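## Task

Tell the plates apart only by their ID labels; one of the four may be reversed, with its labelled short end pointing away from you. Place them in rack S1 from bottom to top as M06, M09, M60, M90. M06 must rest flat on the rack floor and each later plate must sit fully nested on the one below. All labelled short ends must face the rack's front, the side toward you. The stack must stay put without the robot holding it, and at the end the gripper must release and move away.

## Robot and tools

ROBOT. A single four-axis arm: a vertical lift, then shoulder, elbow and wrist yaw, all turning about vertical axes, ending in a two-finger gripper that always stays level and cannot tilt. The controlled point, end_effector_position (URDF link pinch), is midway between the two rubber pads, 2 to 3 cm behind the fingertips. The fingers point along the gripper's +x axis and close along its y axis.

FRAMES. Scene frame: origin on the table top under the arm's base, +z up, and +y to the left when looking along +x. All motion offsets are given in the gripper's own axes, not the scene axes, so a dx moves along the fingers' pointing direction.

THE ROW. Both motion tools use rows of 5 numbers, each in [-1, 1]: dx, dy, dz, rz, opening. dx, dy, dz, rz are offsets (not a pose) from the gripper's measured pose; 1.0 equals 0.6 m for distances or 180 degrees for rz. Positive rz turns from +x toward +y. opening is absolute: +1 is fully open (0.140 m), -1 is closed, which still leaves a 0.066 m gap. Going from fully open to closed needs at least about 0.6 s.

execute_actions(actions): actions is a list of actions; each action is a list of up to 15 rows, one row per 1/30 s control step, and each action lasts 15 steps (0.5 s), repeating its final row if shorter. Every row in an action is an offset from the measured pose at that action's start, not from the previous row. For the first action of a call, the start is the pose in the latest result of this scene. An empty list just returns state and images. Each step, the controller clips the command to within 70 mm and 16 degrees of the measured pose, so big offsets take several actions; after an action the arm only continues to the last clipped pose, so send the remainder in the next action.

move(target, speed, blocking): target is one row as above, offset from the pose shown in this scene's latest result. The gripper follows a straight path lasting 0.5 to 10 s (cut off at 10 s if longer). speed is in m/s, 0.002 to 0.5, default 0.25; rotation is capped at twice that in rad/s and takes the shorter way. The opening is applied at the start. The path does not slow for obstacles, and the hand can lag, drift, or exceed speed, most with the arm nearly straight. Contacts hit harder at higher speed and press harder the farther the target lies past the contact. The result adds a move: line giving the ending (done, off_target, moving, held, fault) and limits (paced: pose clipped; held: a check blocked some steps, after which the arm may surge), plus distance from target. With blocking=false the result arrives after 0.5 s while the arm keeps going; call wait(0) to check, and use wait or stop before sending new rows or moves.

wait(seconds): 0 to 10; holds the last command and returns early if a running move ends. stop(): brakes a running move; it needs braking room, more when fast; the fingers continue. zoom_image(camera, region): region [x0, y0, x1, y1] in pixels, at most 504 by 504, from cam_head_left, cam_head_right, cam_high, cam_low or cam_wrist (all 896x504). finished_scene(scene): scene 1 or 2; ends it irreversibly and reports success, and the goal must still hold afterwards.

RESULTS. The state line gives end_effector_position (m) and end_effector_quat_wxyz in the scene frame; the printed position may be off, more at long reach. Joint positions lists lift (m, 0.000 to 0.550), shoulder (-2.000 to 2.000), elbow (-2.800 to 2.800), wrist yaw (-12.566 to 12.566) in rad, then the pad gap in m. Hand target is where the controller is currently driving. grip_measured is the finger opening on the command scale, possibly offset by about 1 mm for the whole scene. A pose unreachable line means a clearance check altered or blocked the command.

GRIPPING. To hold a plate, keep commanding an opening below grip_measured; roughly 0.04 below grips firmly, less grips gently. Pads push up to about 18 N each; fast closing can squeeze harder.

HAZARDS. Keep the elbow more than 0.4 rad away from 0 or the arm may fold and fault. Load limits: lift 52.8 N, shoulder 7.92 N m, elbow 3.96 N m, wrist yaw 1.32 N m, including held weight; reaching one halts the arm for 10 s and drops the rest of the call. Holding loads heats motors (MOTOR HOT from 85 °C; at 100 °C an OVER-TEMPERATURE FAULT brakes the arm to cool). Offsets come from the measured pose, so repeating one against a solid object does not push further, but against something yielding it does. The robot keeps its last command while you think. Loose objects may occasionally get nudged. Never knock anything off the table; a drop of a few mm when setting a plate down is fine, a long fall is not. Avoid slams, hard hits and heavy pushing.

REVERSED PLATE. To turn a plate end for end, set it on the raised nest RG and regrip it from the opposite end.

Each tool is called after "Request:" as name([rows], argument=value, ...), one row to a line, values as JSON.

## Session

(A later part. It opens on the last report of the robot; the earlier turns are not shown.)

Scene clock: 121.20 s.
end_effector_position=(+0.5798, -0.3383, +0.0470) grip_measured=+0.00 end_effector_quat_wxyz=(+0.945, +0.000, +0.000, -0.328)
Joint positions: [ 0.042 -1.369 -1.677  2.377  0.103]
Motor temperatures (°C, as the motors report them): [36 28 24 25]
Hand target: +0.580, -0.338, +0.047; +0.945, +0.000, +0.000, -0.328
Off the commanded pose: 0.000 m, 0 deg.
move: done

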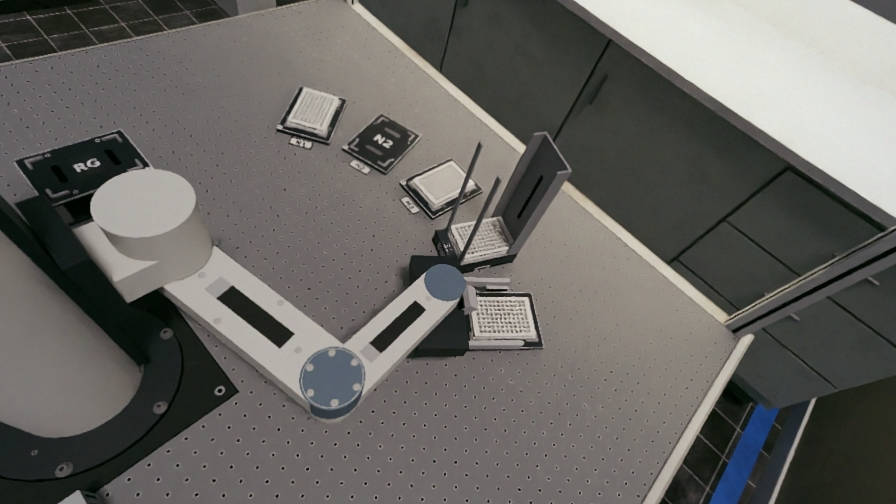

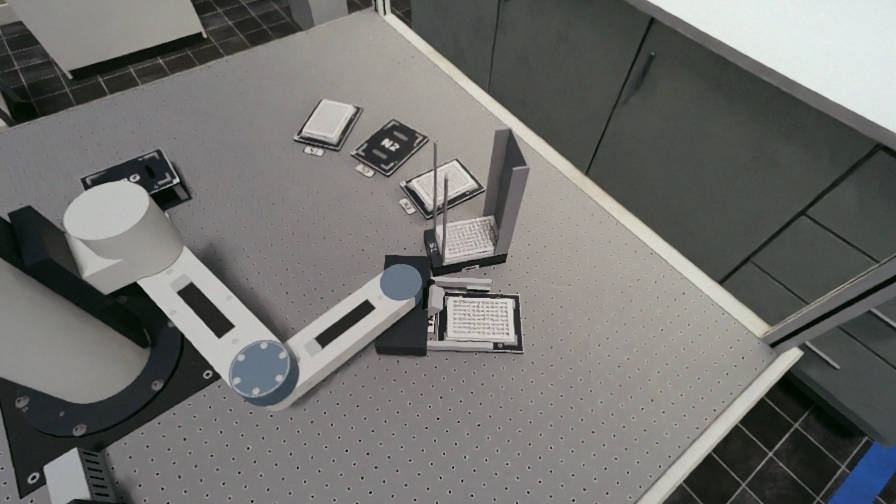

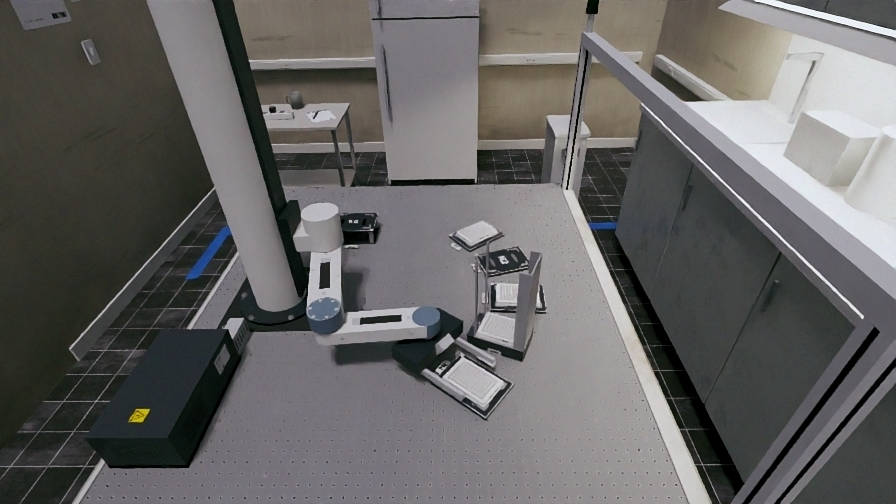

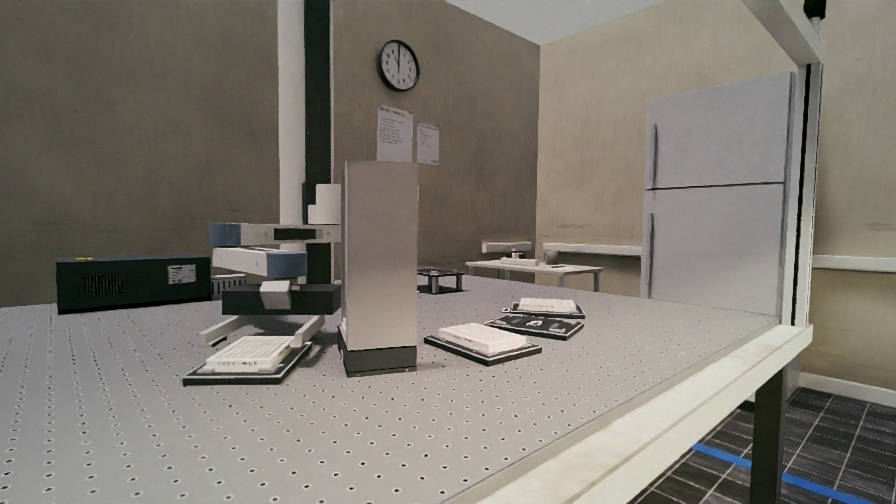

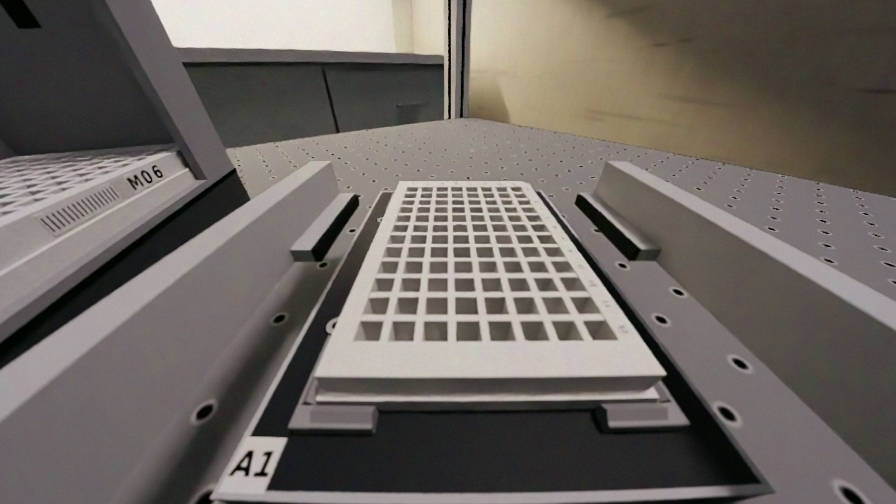

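Request:
move(target=[0.016,-0.0005,0,0,-0.2], speed=0.05)

Request:
move(target=[0,0,-0.0317,0,-0.35], speed=0.05)

Request:
execute_actions([
  [[0,0,0,0,-0.40],[0,0,0,0,-0.44],[0,0,0,0,-0.47],[0,0,0,0,-0.49],[0,0,0,0,-0.51],[0,0,0,0,-0.53],[0,0,0,0,-0.55],[0,0,0,0,-0.56]],
  [[0,0,0.001,0,-0.56],[0,0,0.002,0,-0.56],[0,0,0.004,0,-0.56],[0,0,0.006,0,-0.56],[0,0,0.008,0,-0.56],[0,0,0.01,0,-0.56],[0,0,0.012,0,-0.56],[0,0,0.014,0,-0.56],[0,0,0.016,0,-0.56],[0,0,0.018,0,-0.56],[0,0,0.02,0,-0.56]],
])

Scene clock: 135.80 s.
end_effector_position=(+0.5871, -0.3446, +0.0470) grip_measured=-0.20 end_effector_quat_wxyz=(+0.944, +0.000, +0.000, -0.329)
Joint positions: [ 0.042 -1.345 -1.734  2.409  0.096]
Motor temperatures (°C, as the motors report them): [36 28 24 25]
Hand target: +0.587, -0.345, +0.047; +0.945, +0.000, +0.000, -0.328
Off the commanded pose: 0.000 m, 0 deg.
move: done

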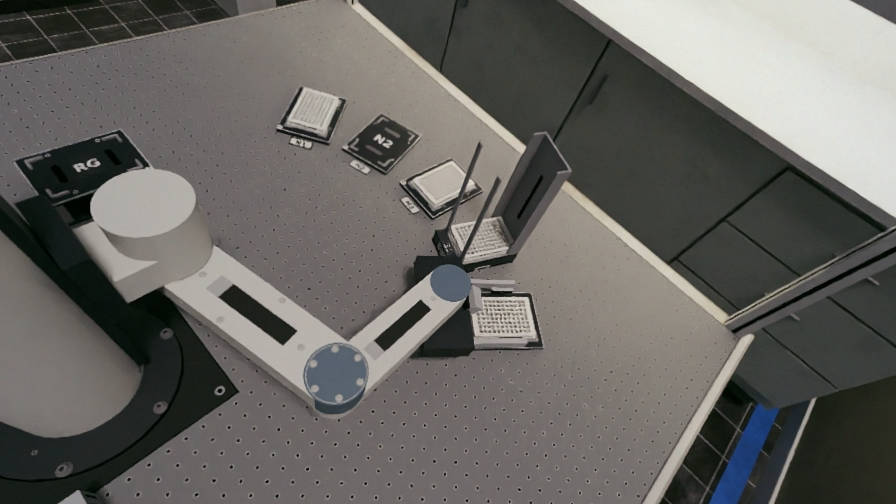

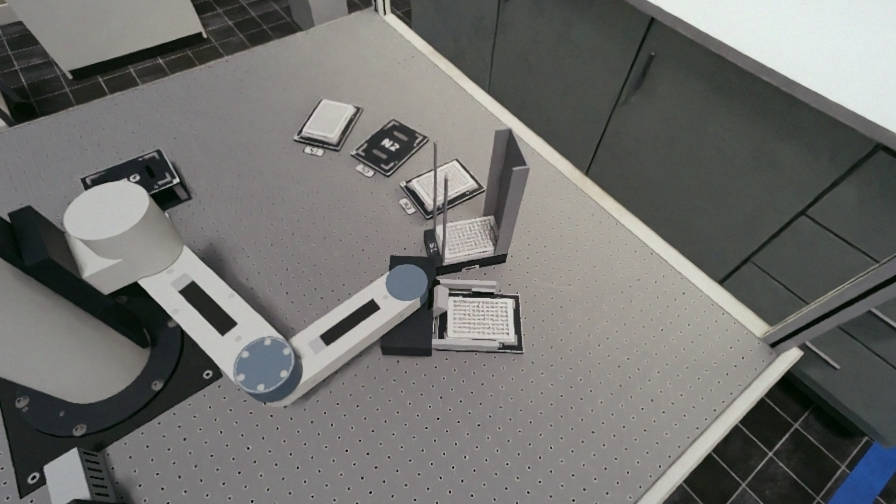

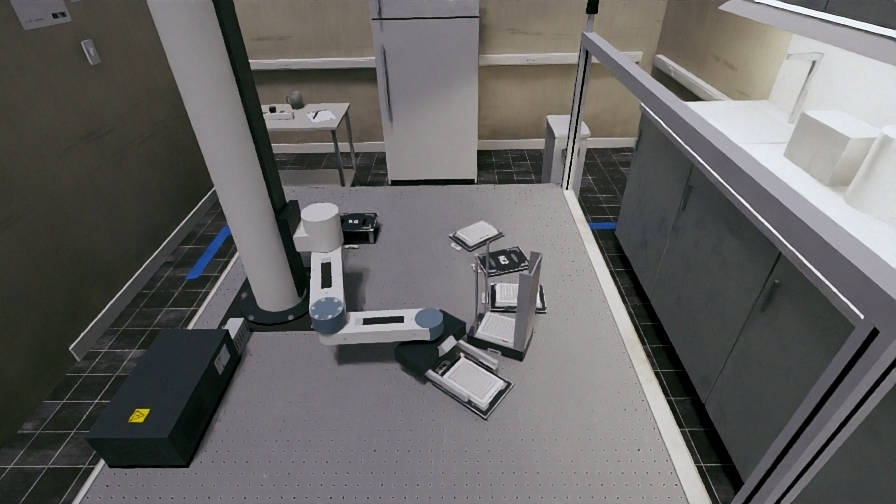

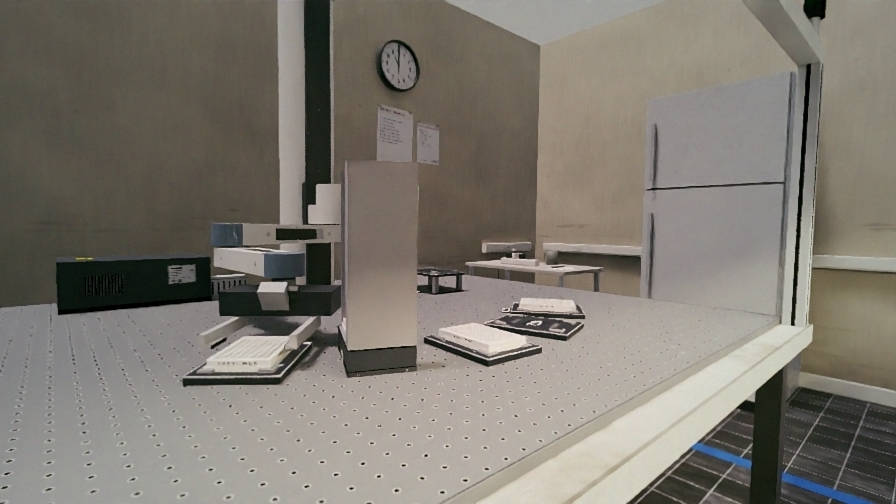

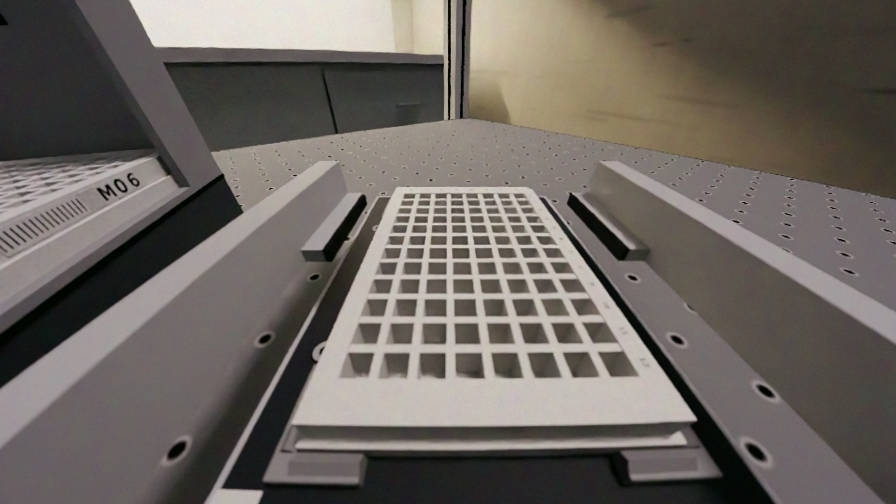

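Scene clock: 136.50 s.
end_effector_position=(+0.5871, -0.3446, +0.0279) grip_measured=-0.35 end_effector_quat_wxyz=(+0.944, +0.000, +0.000, -0.329)
Joint positions: [ 0.023 -1.345 -1.734  2.409  0.09 ]
Motor temperatures (°C, as the motors report them): [36 28 24 25]
Hand target: +0.587, -0.345, +0.028; +0.944, +0.000, +0.000, -0.329
Off the commanded pose: 0.000 m, 0 deg.
move: done

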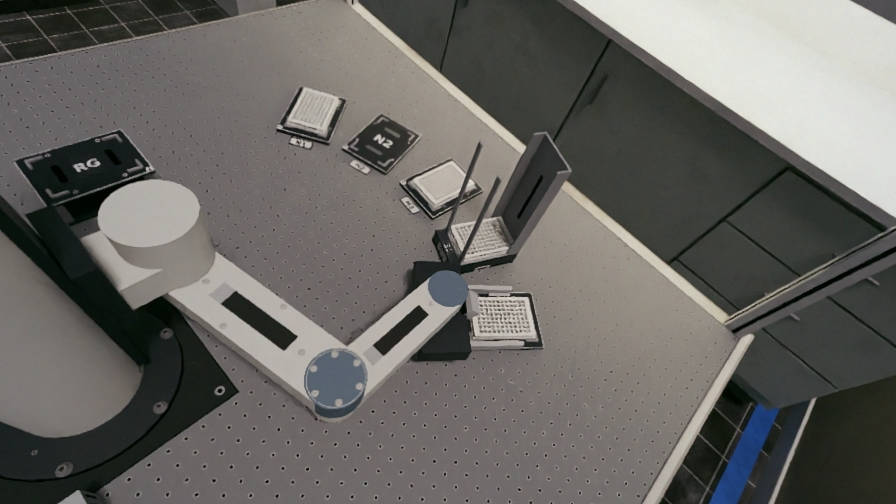

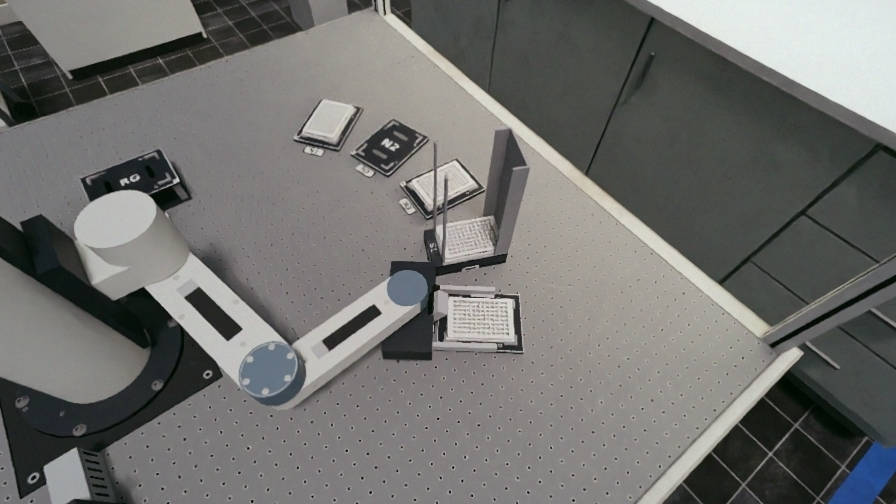

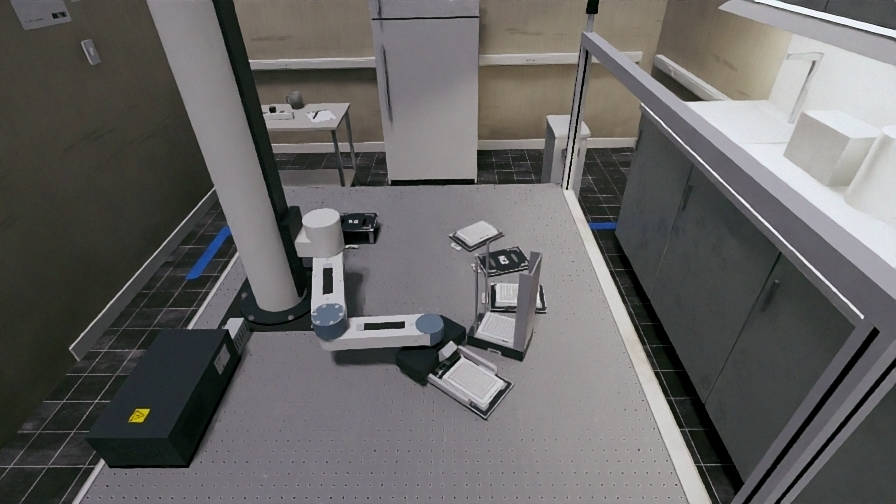

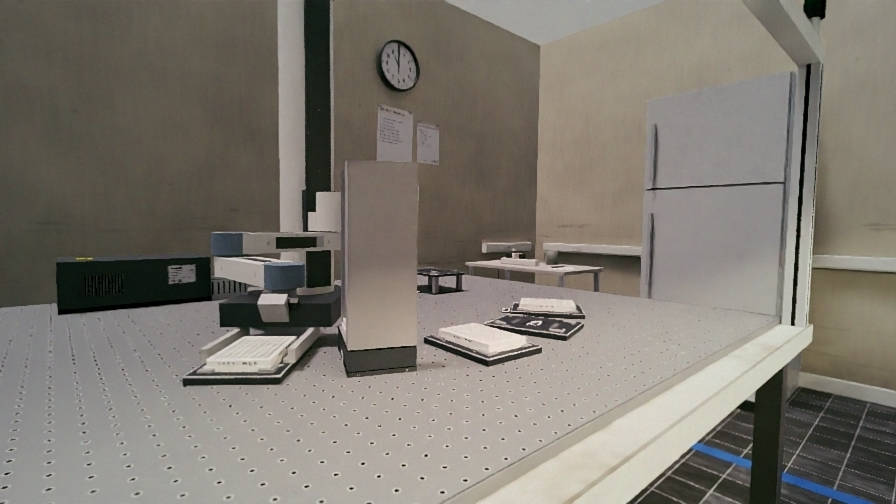

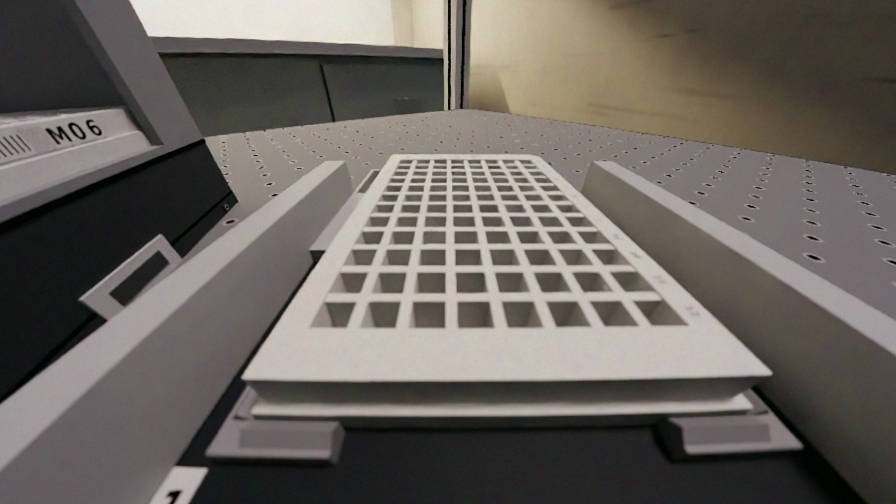

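Scene clock: 137.50 s.
end_effector_position=(+0.5871, -0.3446, +0.0400) grip_measured=-0.50 end_effector_quat_wxyz=(+0.944, +0.000, +0.000, -0.329)
Joint positions: [ 0.035 -1.345 -1.734  2.409  0.085]
Motor temperatures (°C, as the motors report them): [36 28 24 25]
Hand target: +0.587, -0.345, +0.040; +0.944, +0.000, +0.000, -0.329
Off the commanded pose: 0.000 m, 0 deg.

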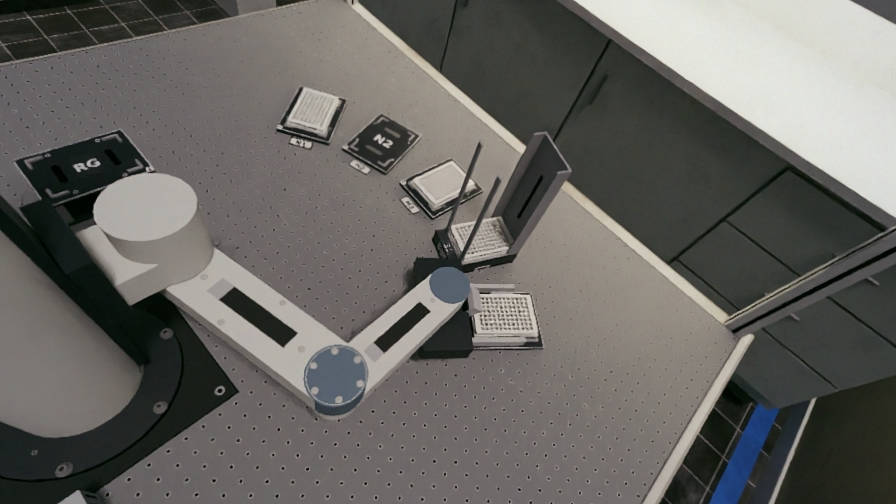

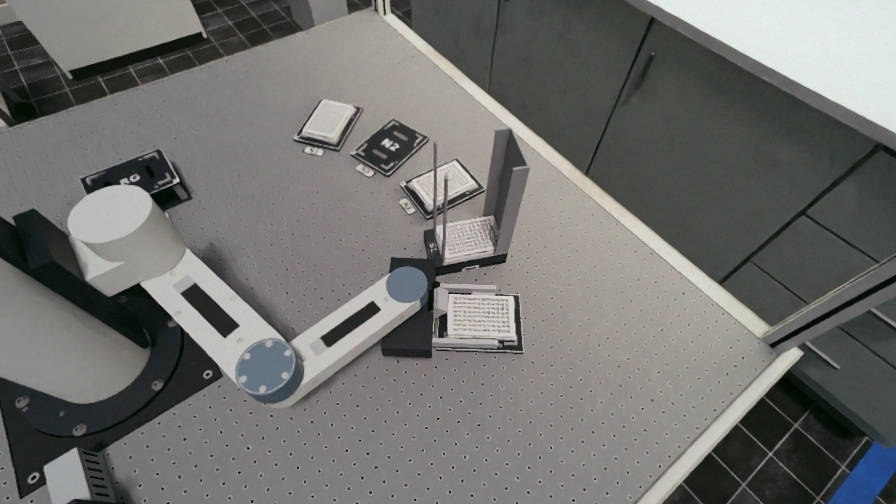

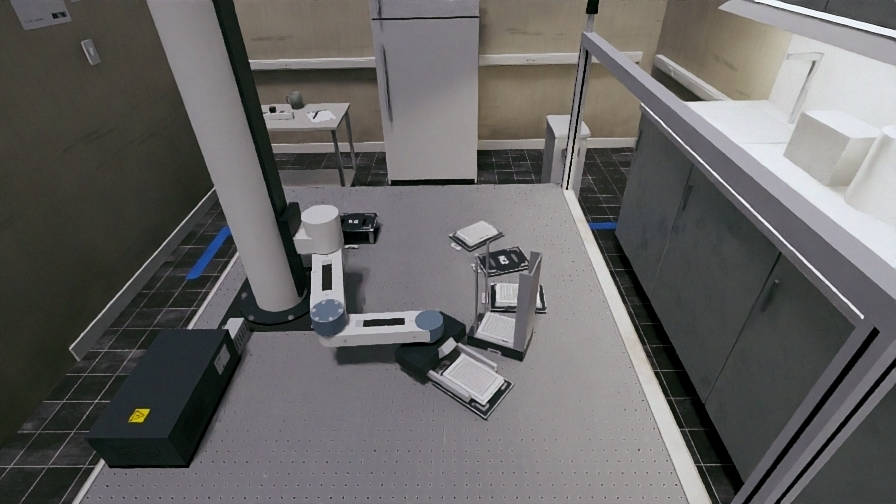

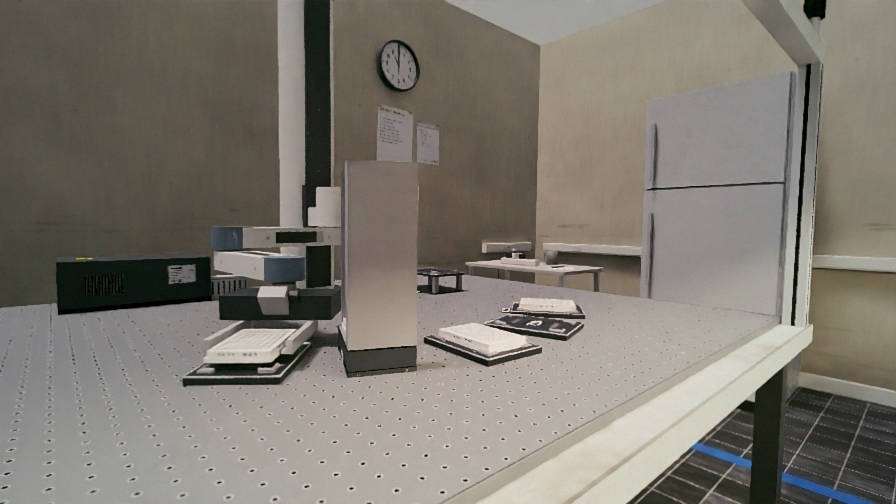

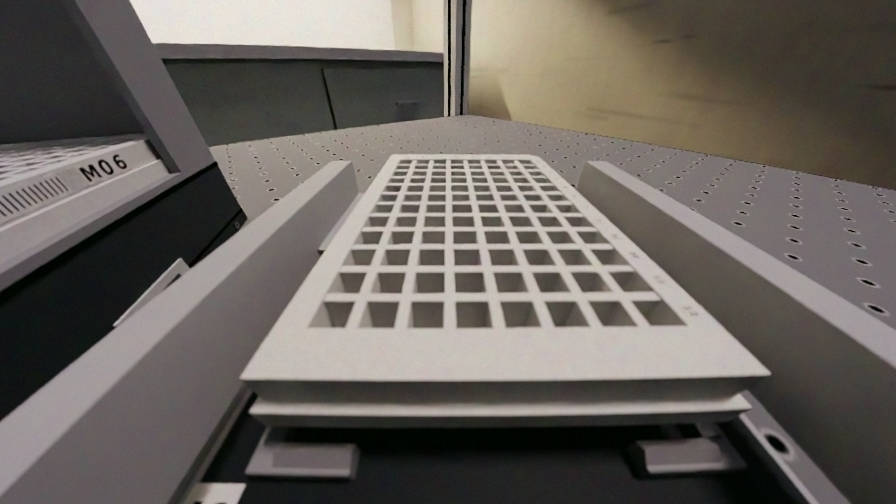

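Request:
move(target=[-0.245,0,0.15,0,-0.56], speed=0.3)

Scene clock: 159.00 s.
end_effector_position=(+0.4719, -0.2531, +0.1300) grip_measured=-0.50 end_effector_quat_wxyz=(+0.945, +0.000, +0.000, -0.328)
Joint positions: [ 0.125 -1.66  -0.993  1.984  0.085]
Motor temperatures (°C, as the motors report them): [36 28 24 25]
Hand target: +0.472, -0.253, +0.130; +0.944, +0.000, +0.000, -0.329
Off the commanded pose: 0.000 m, 0 deg.
move: done

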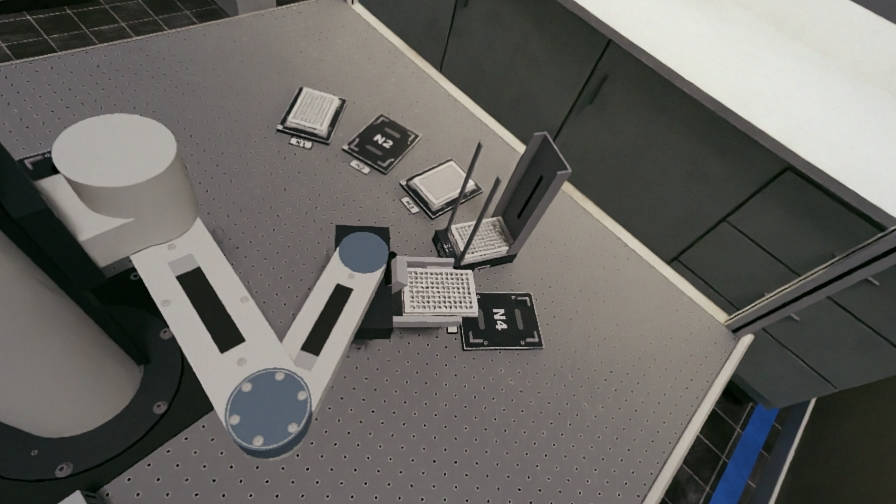

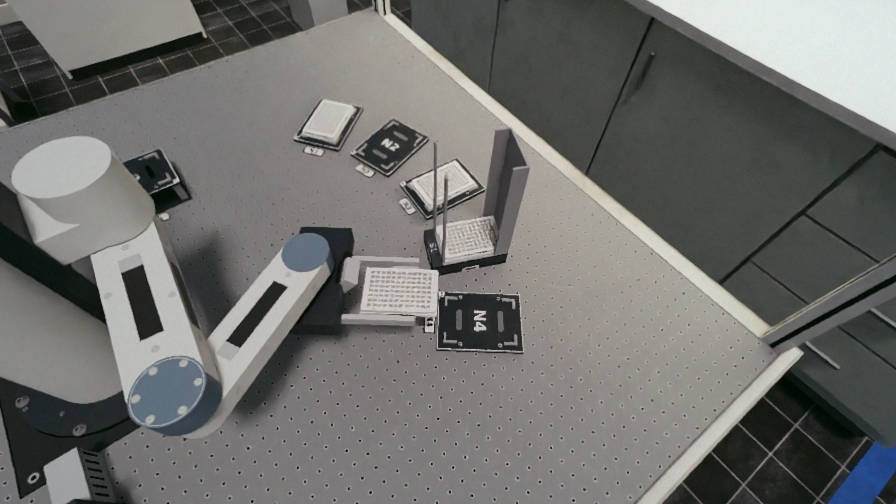

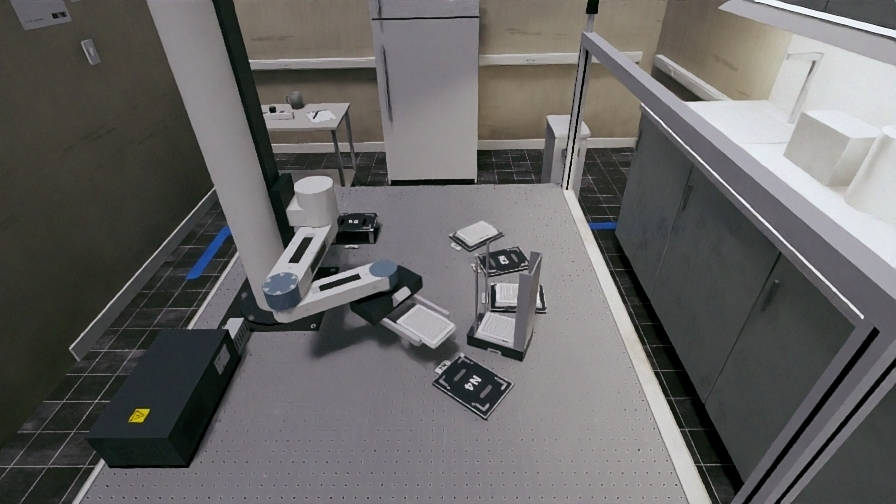

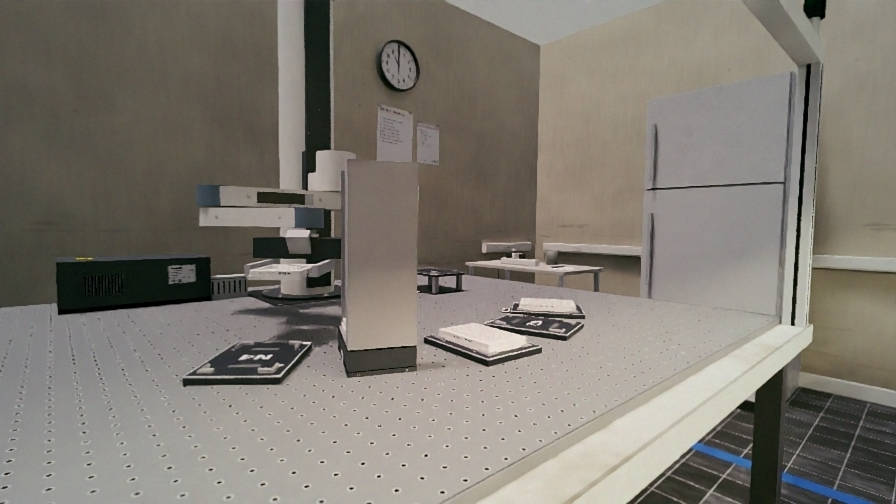

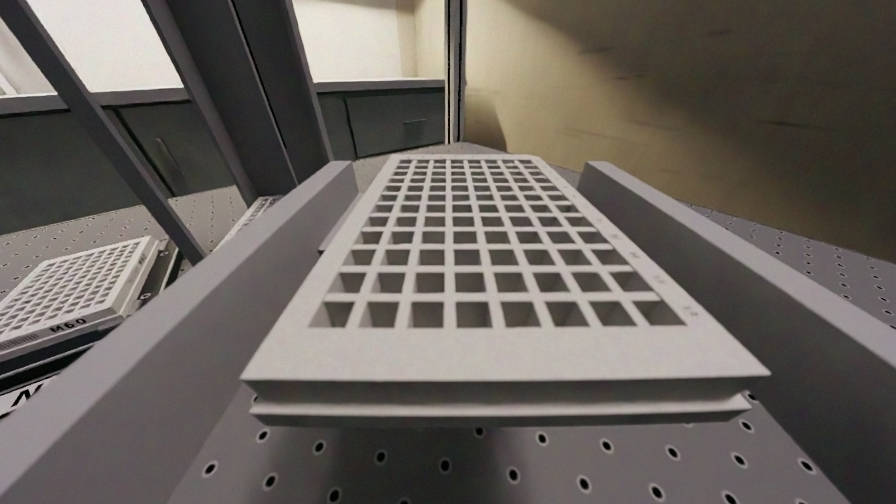

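Request:
execute_actions(actions=[])

Scene clock: 173.83 s.
end_effector_position=(+0.4719, -0.2532, +0.1300) grip_measured=-0.50 end_effector_quat_wxyz=(+0.945, +0.000, +0.000, -0.328)
Joint positions: [ 0.125 -1.66  -0.994  1.984  0.085]
Motor temperatures (°C, as the motors report them): [36 28 24 25]
Hand target: +0.472, -0.253, +0.130; +0.944, +0.000, +0.000, -0.329
Off the commanded pose: 0.000 m, 0 deg.

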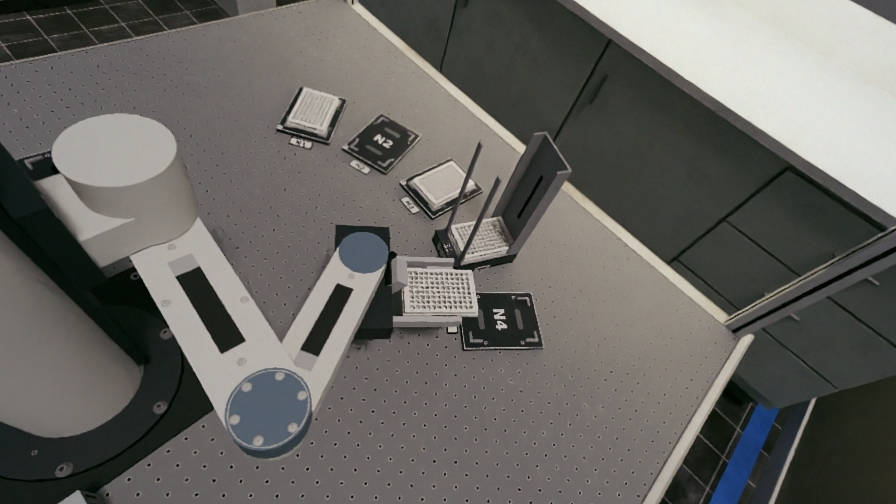

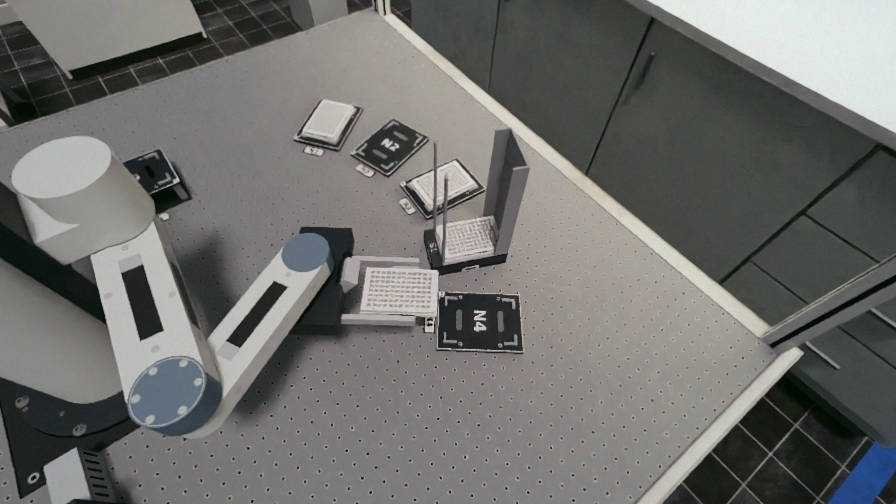

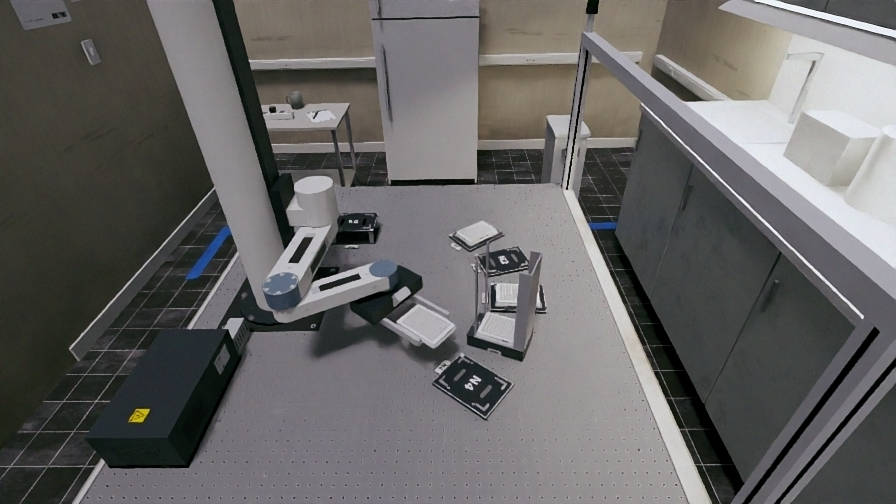

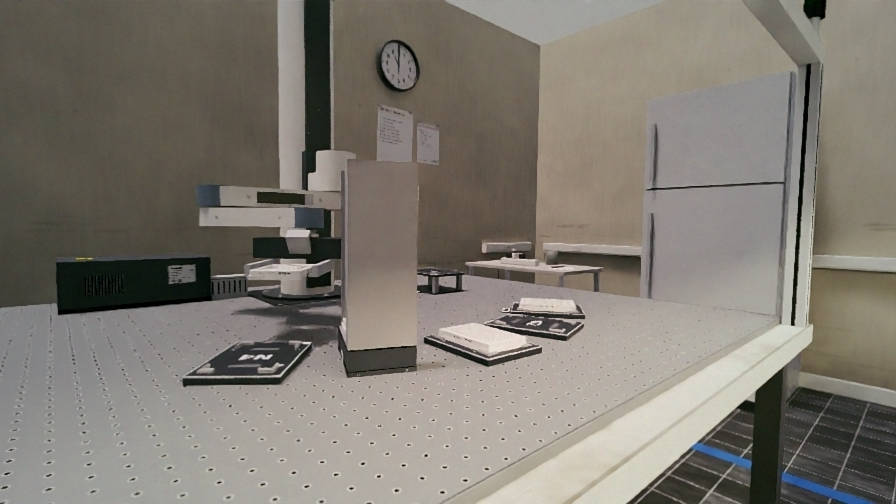

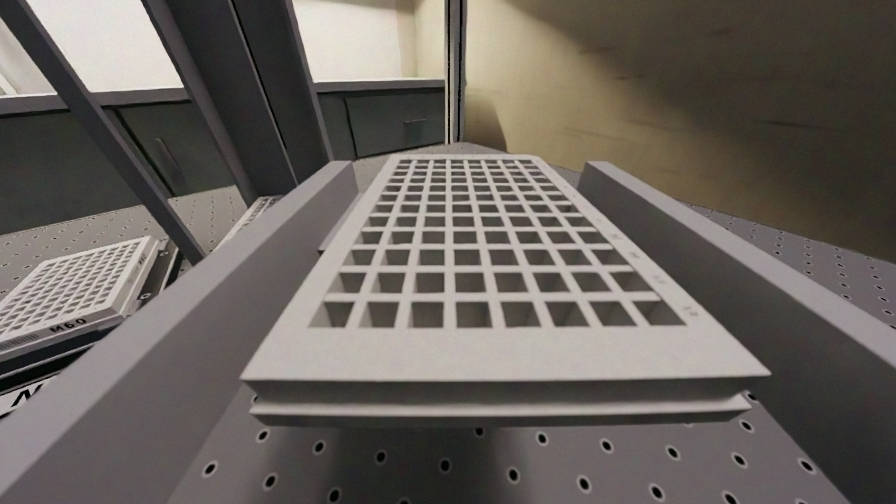

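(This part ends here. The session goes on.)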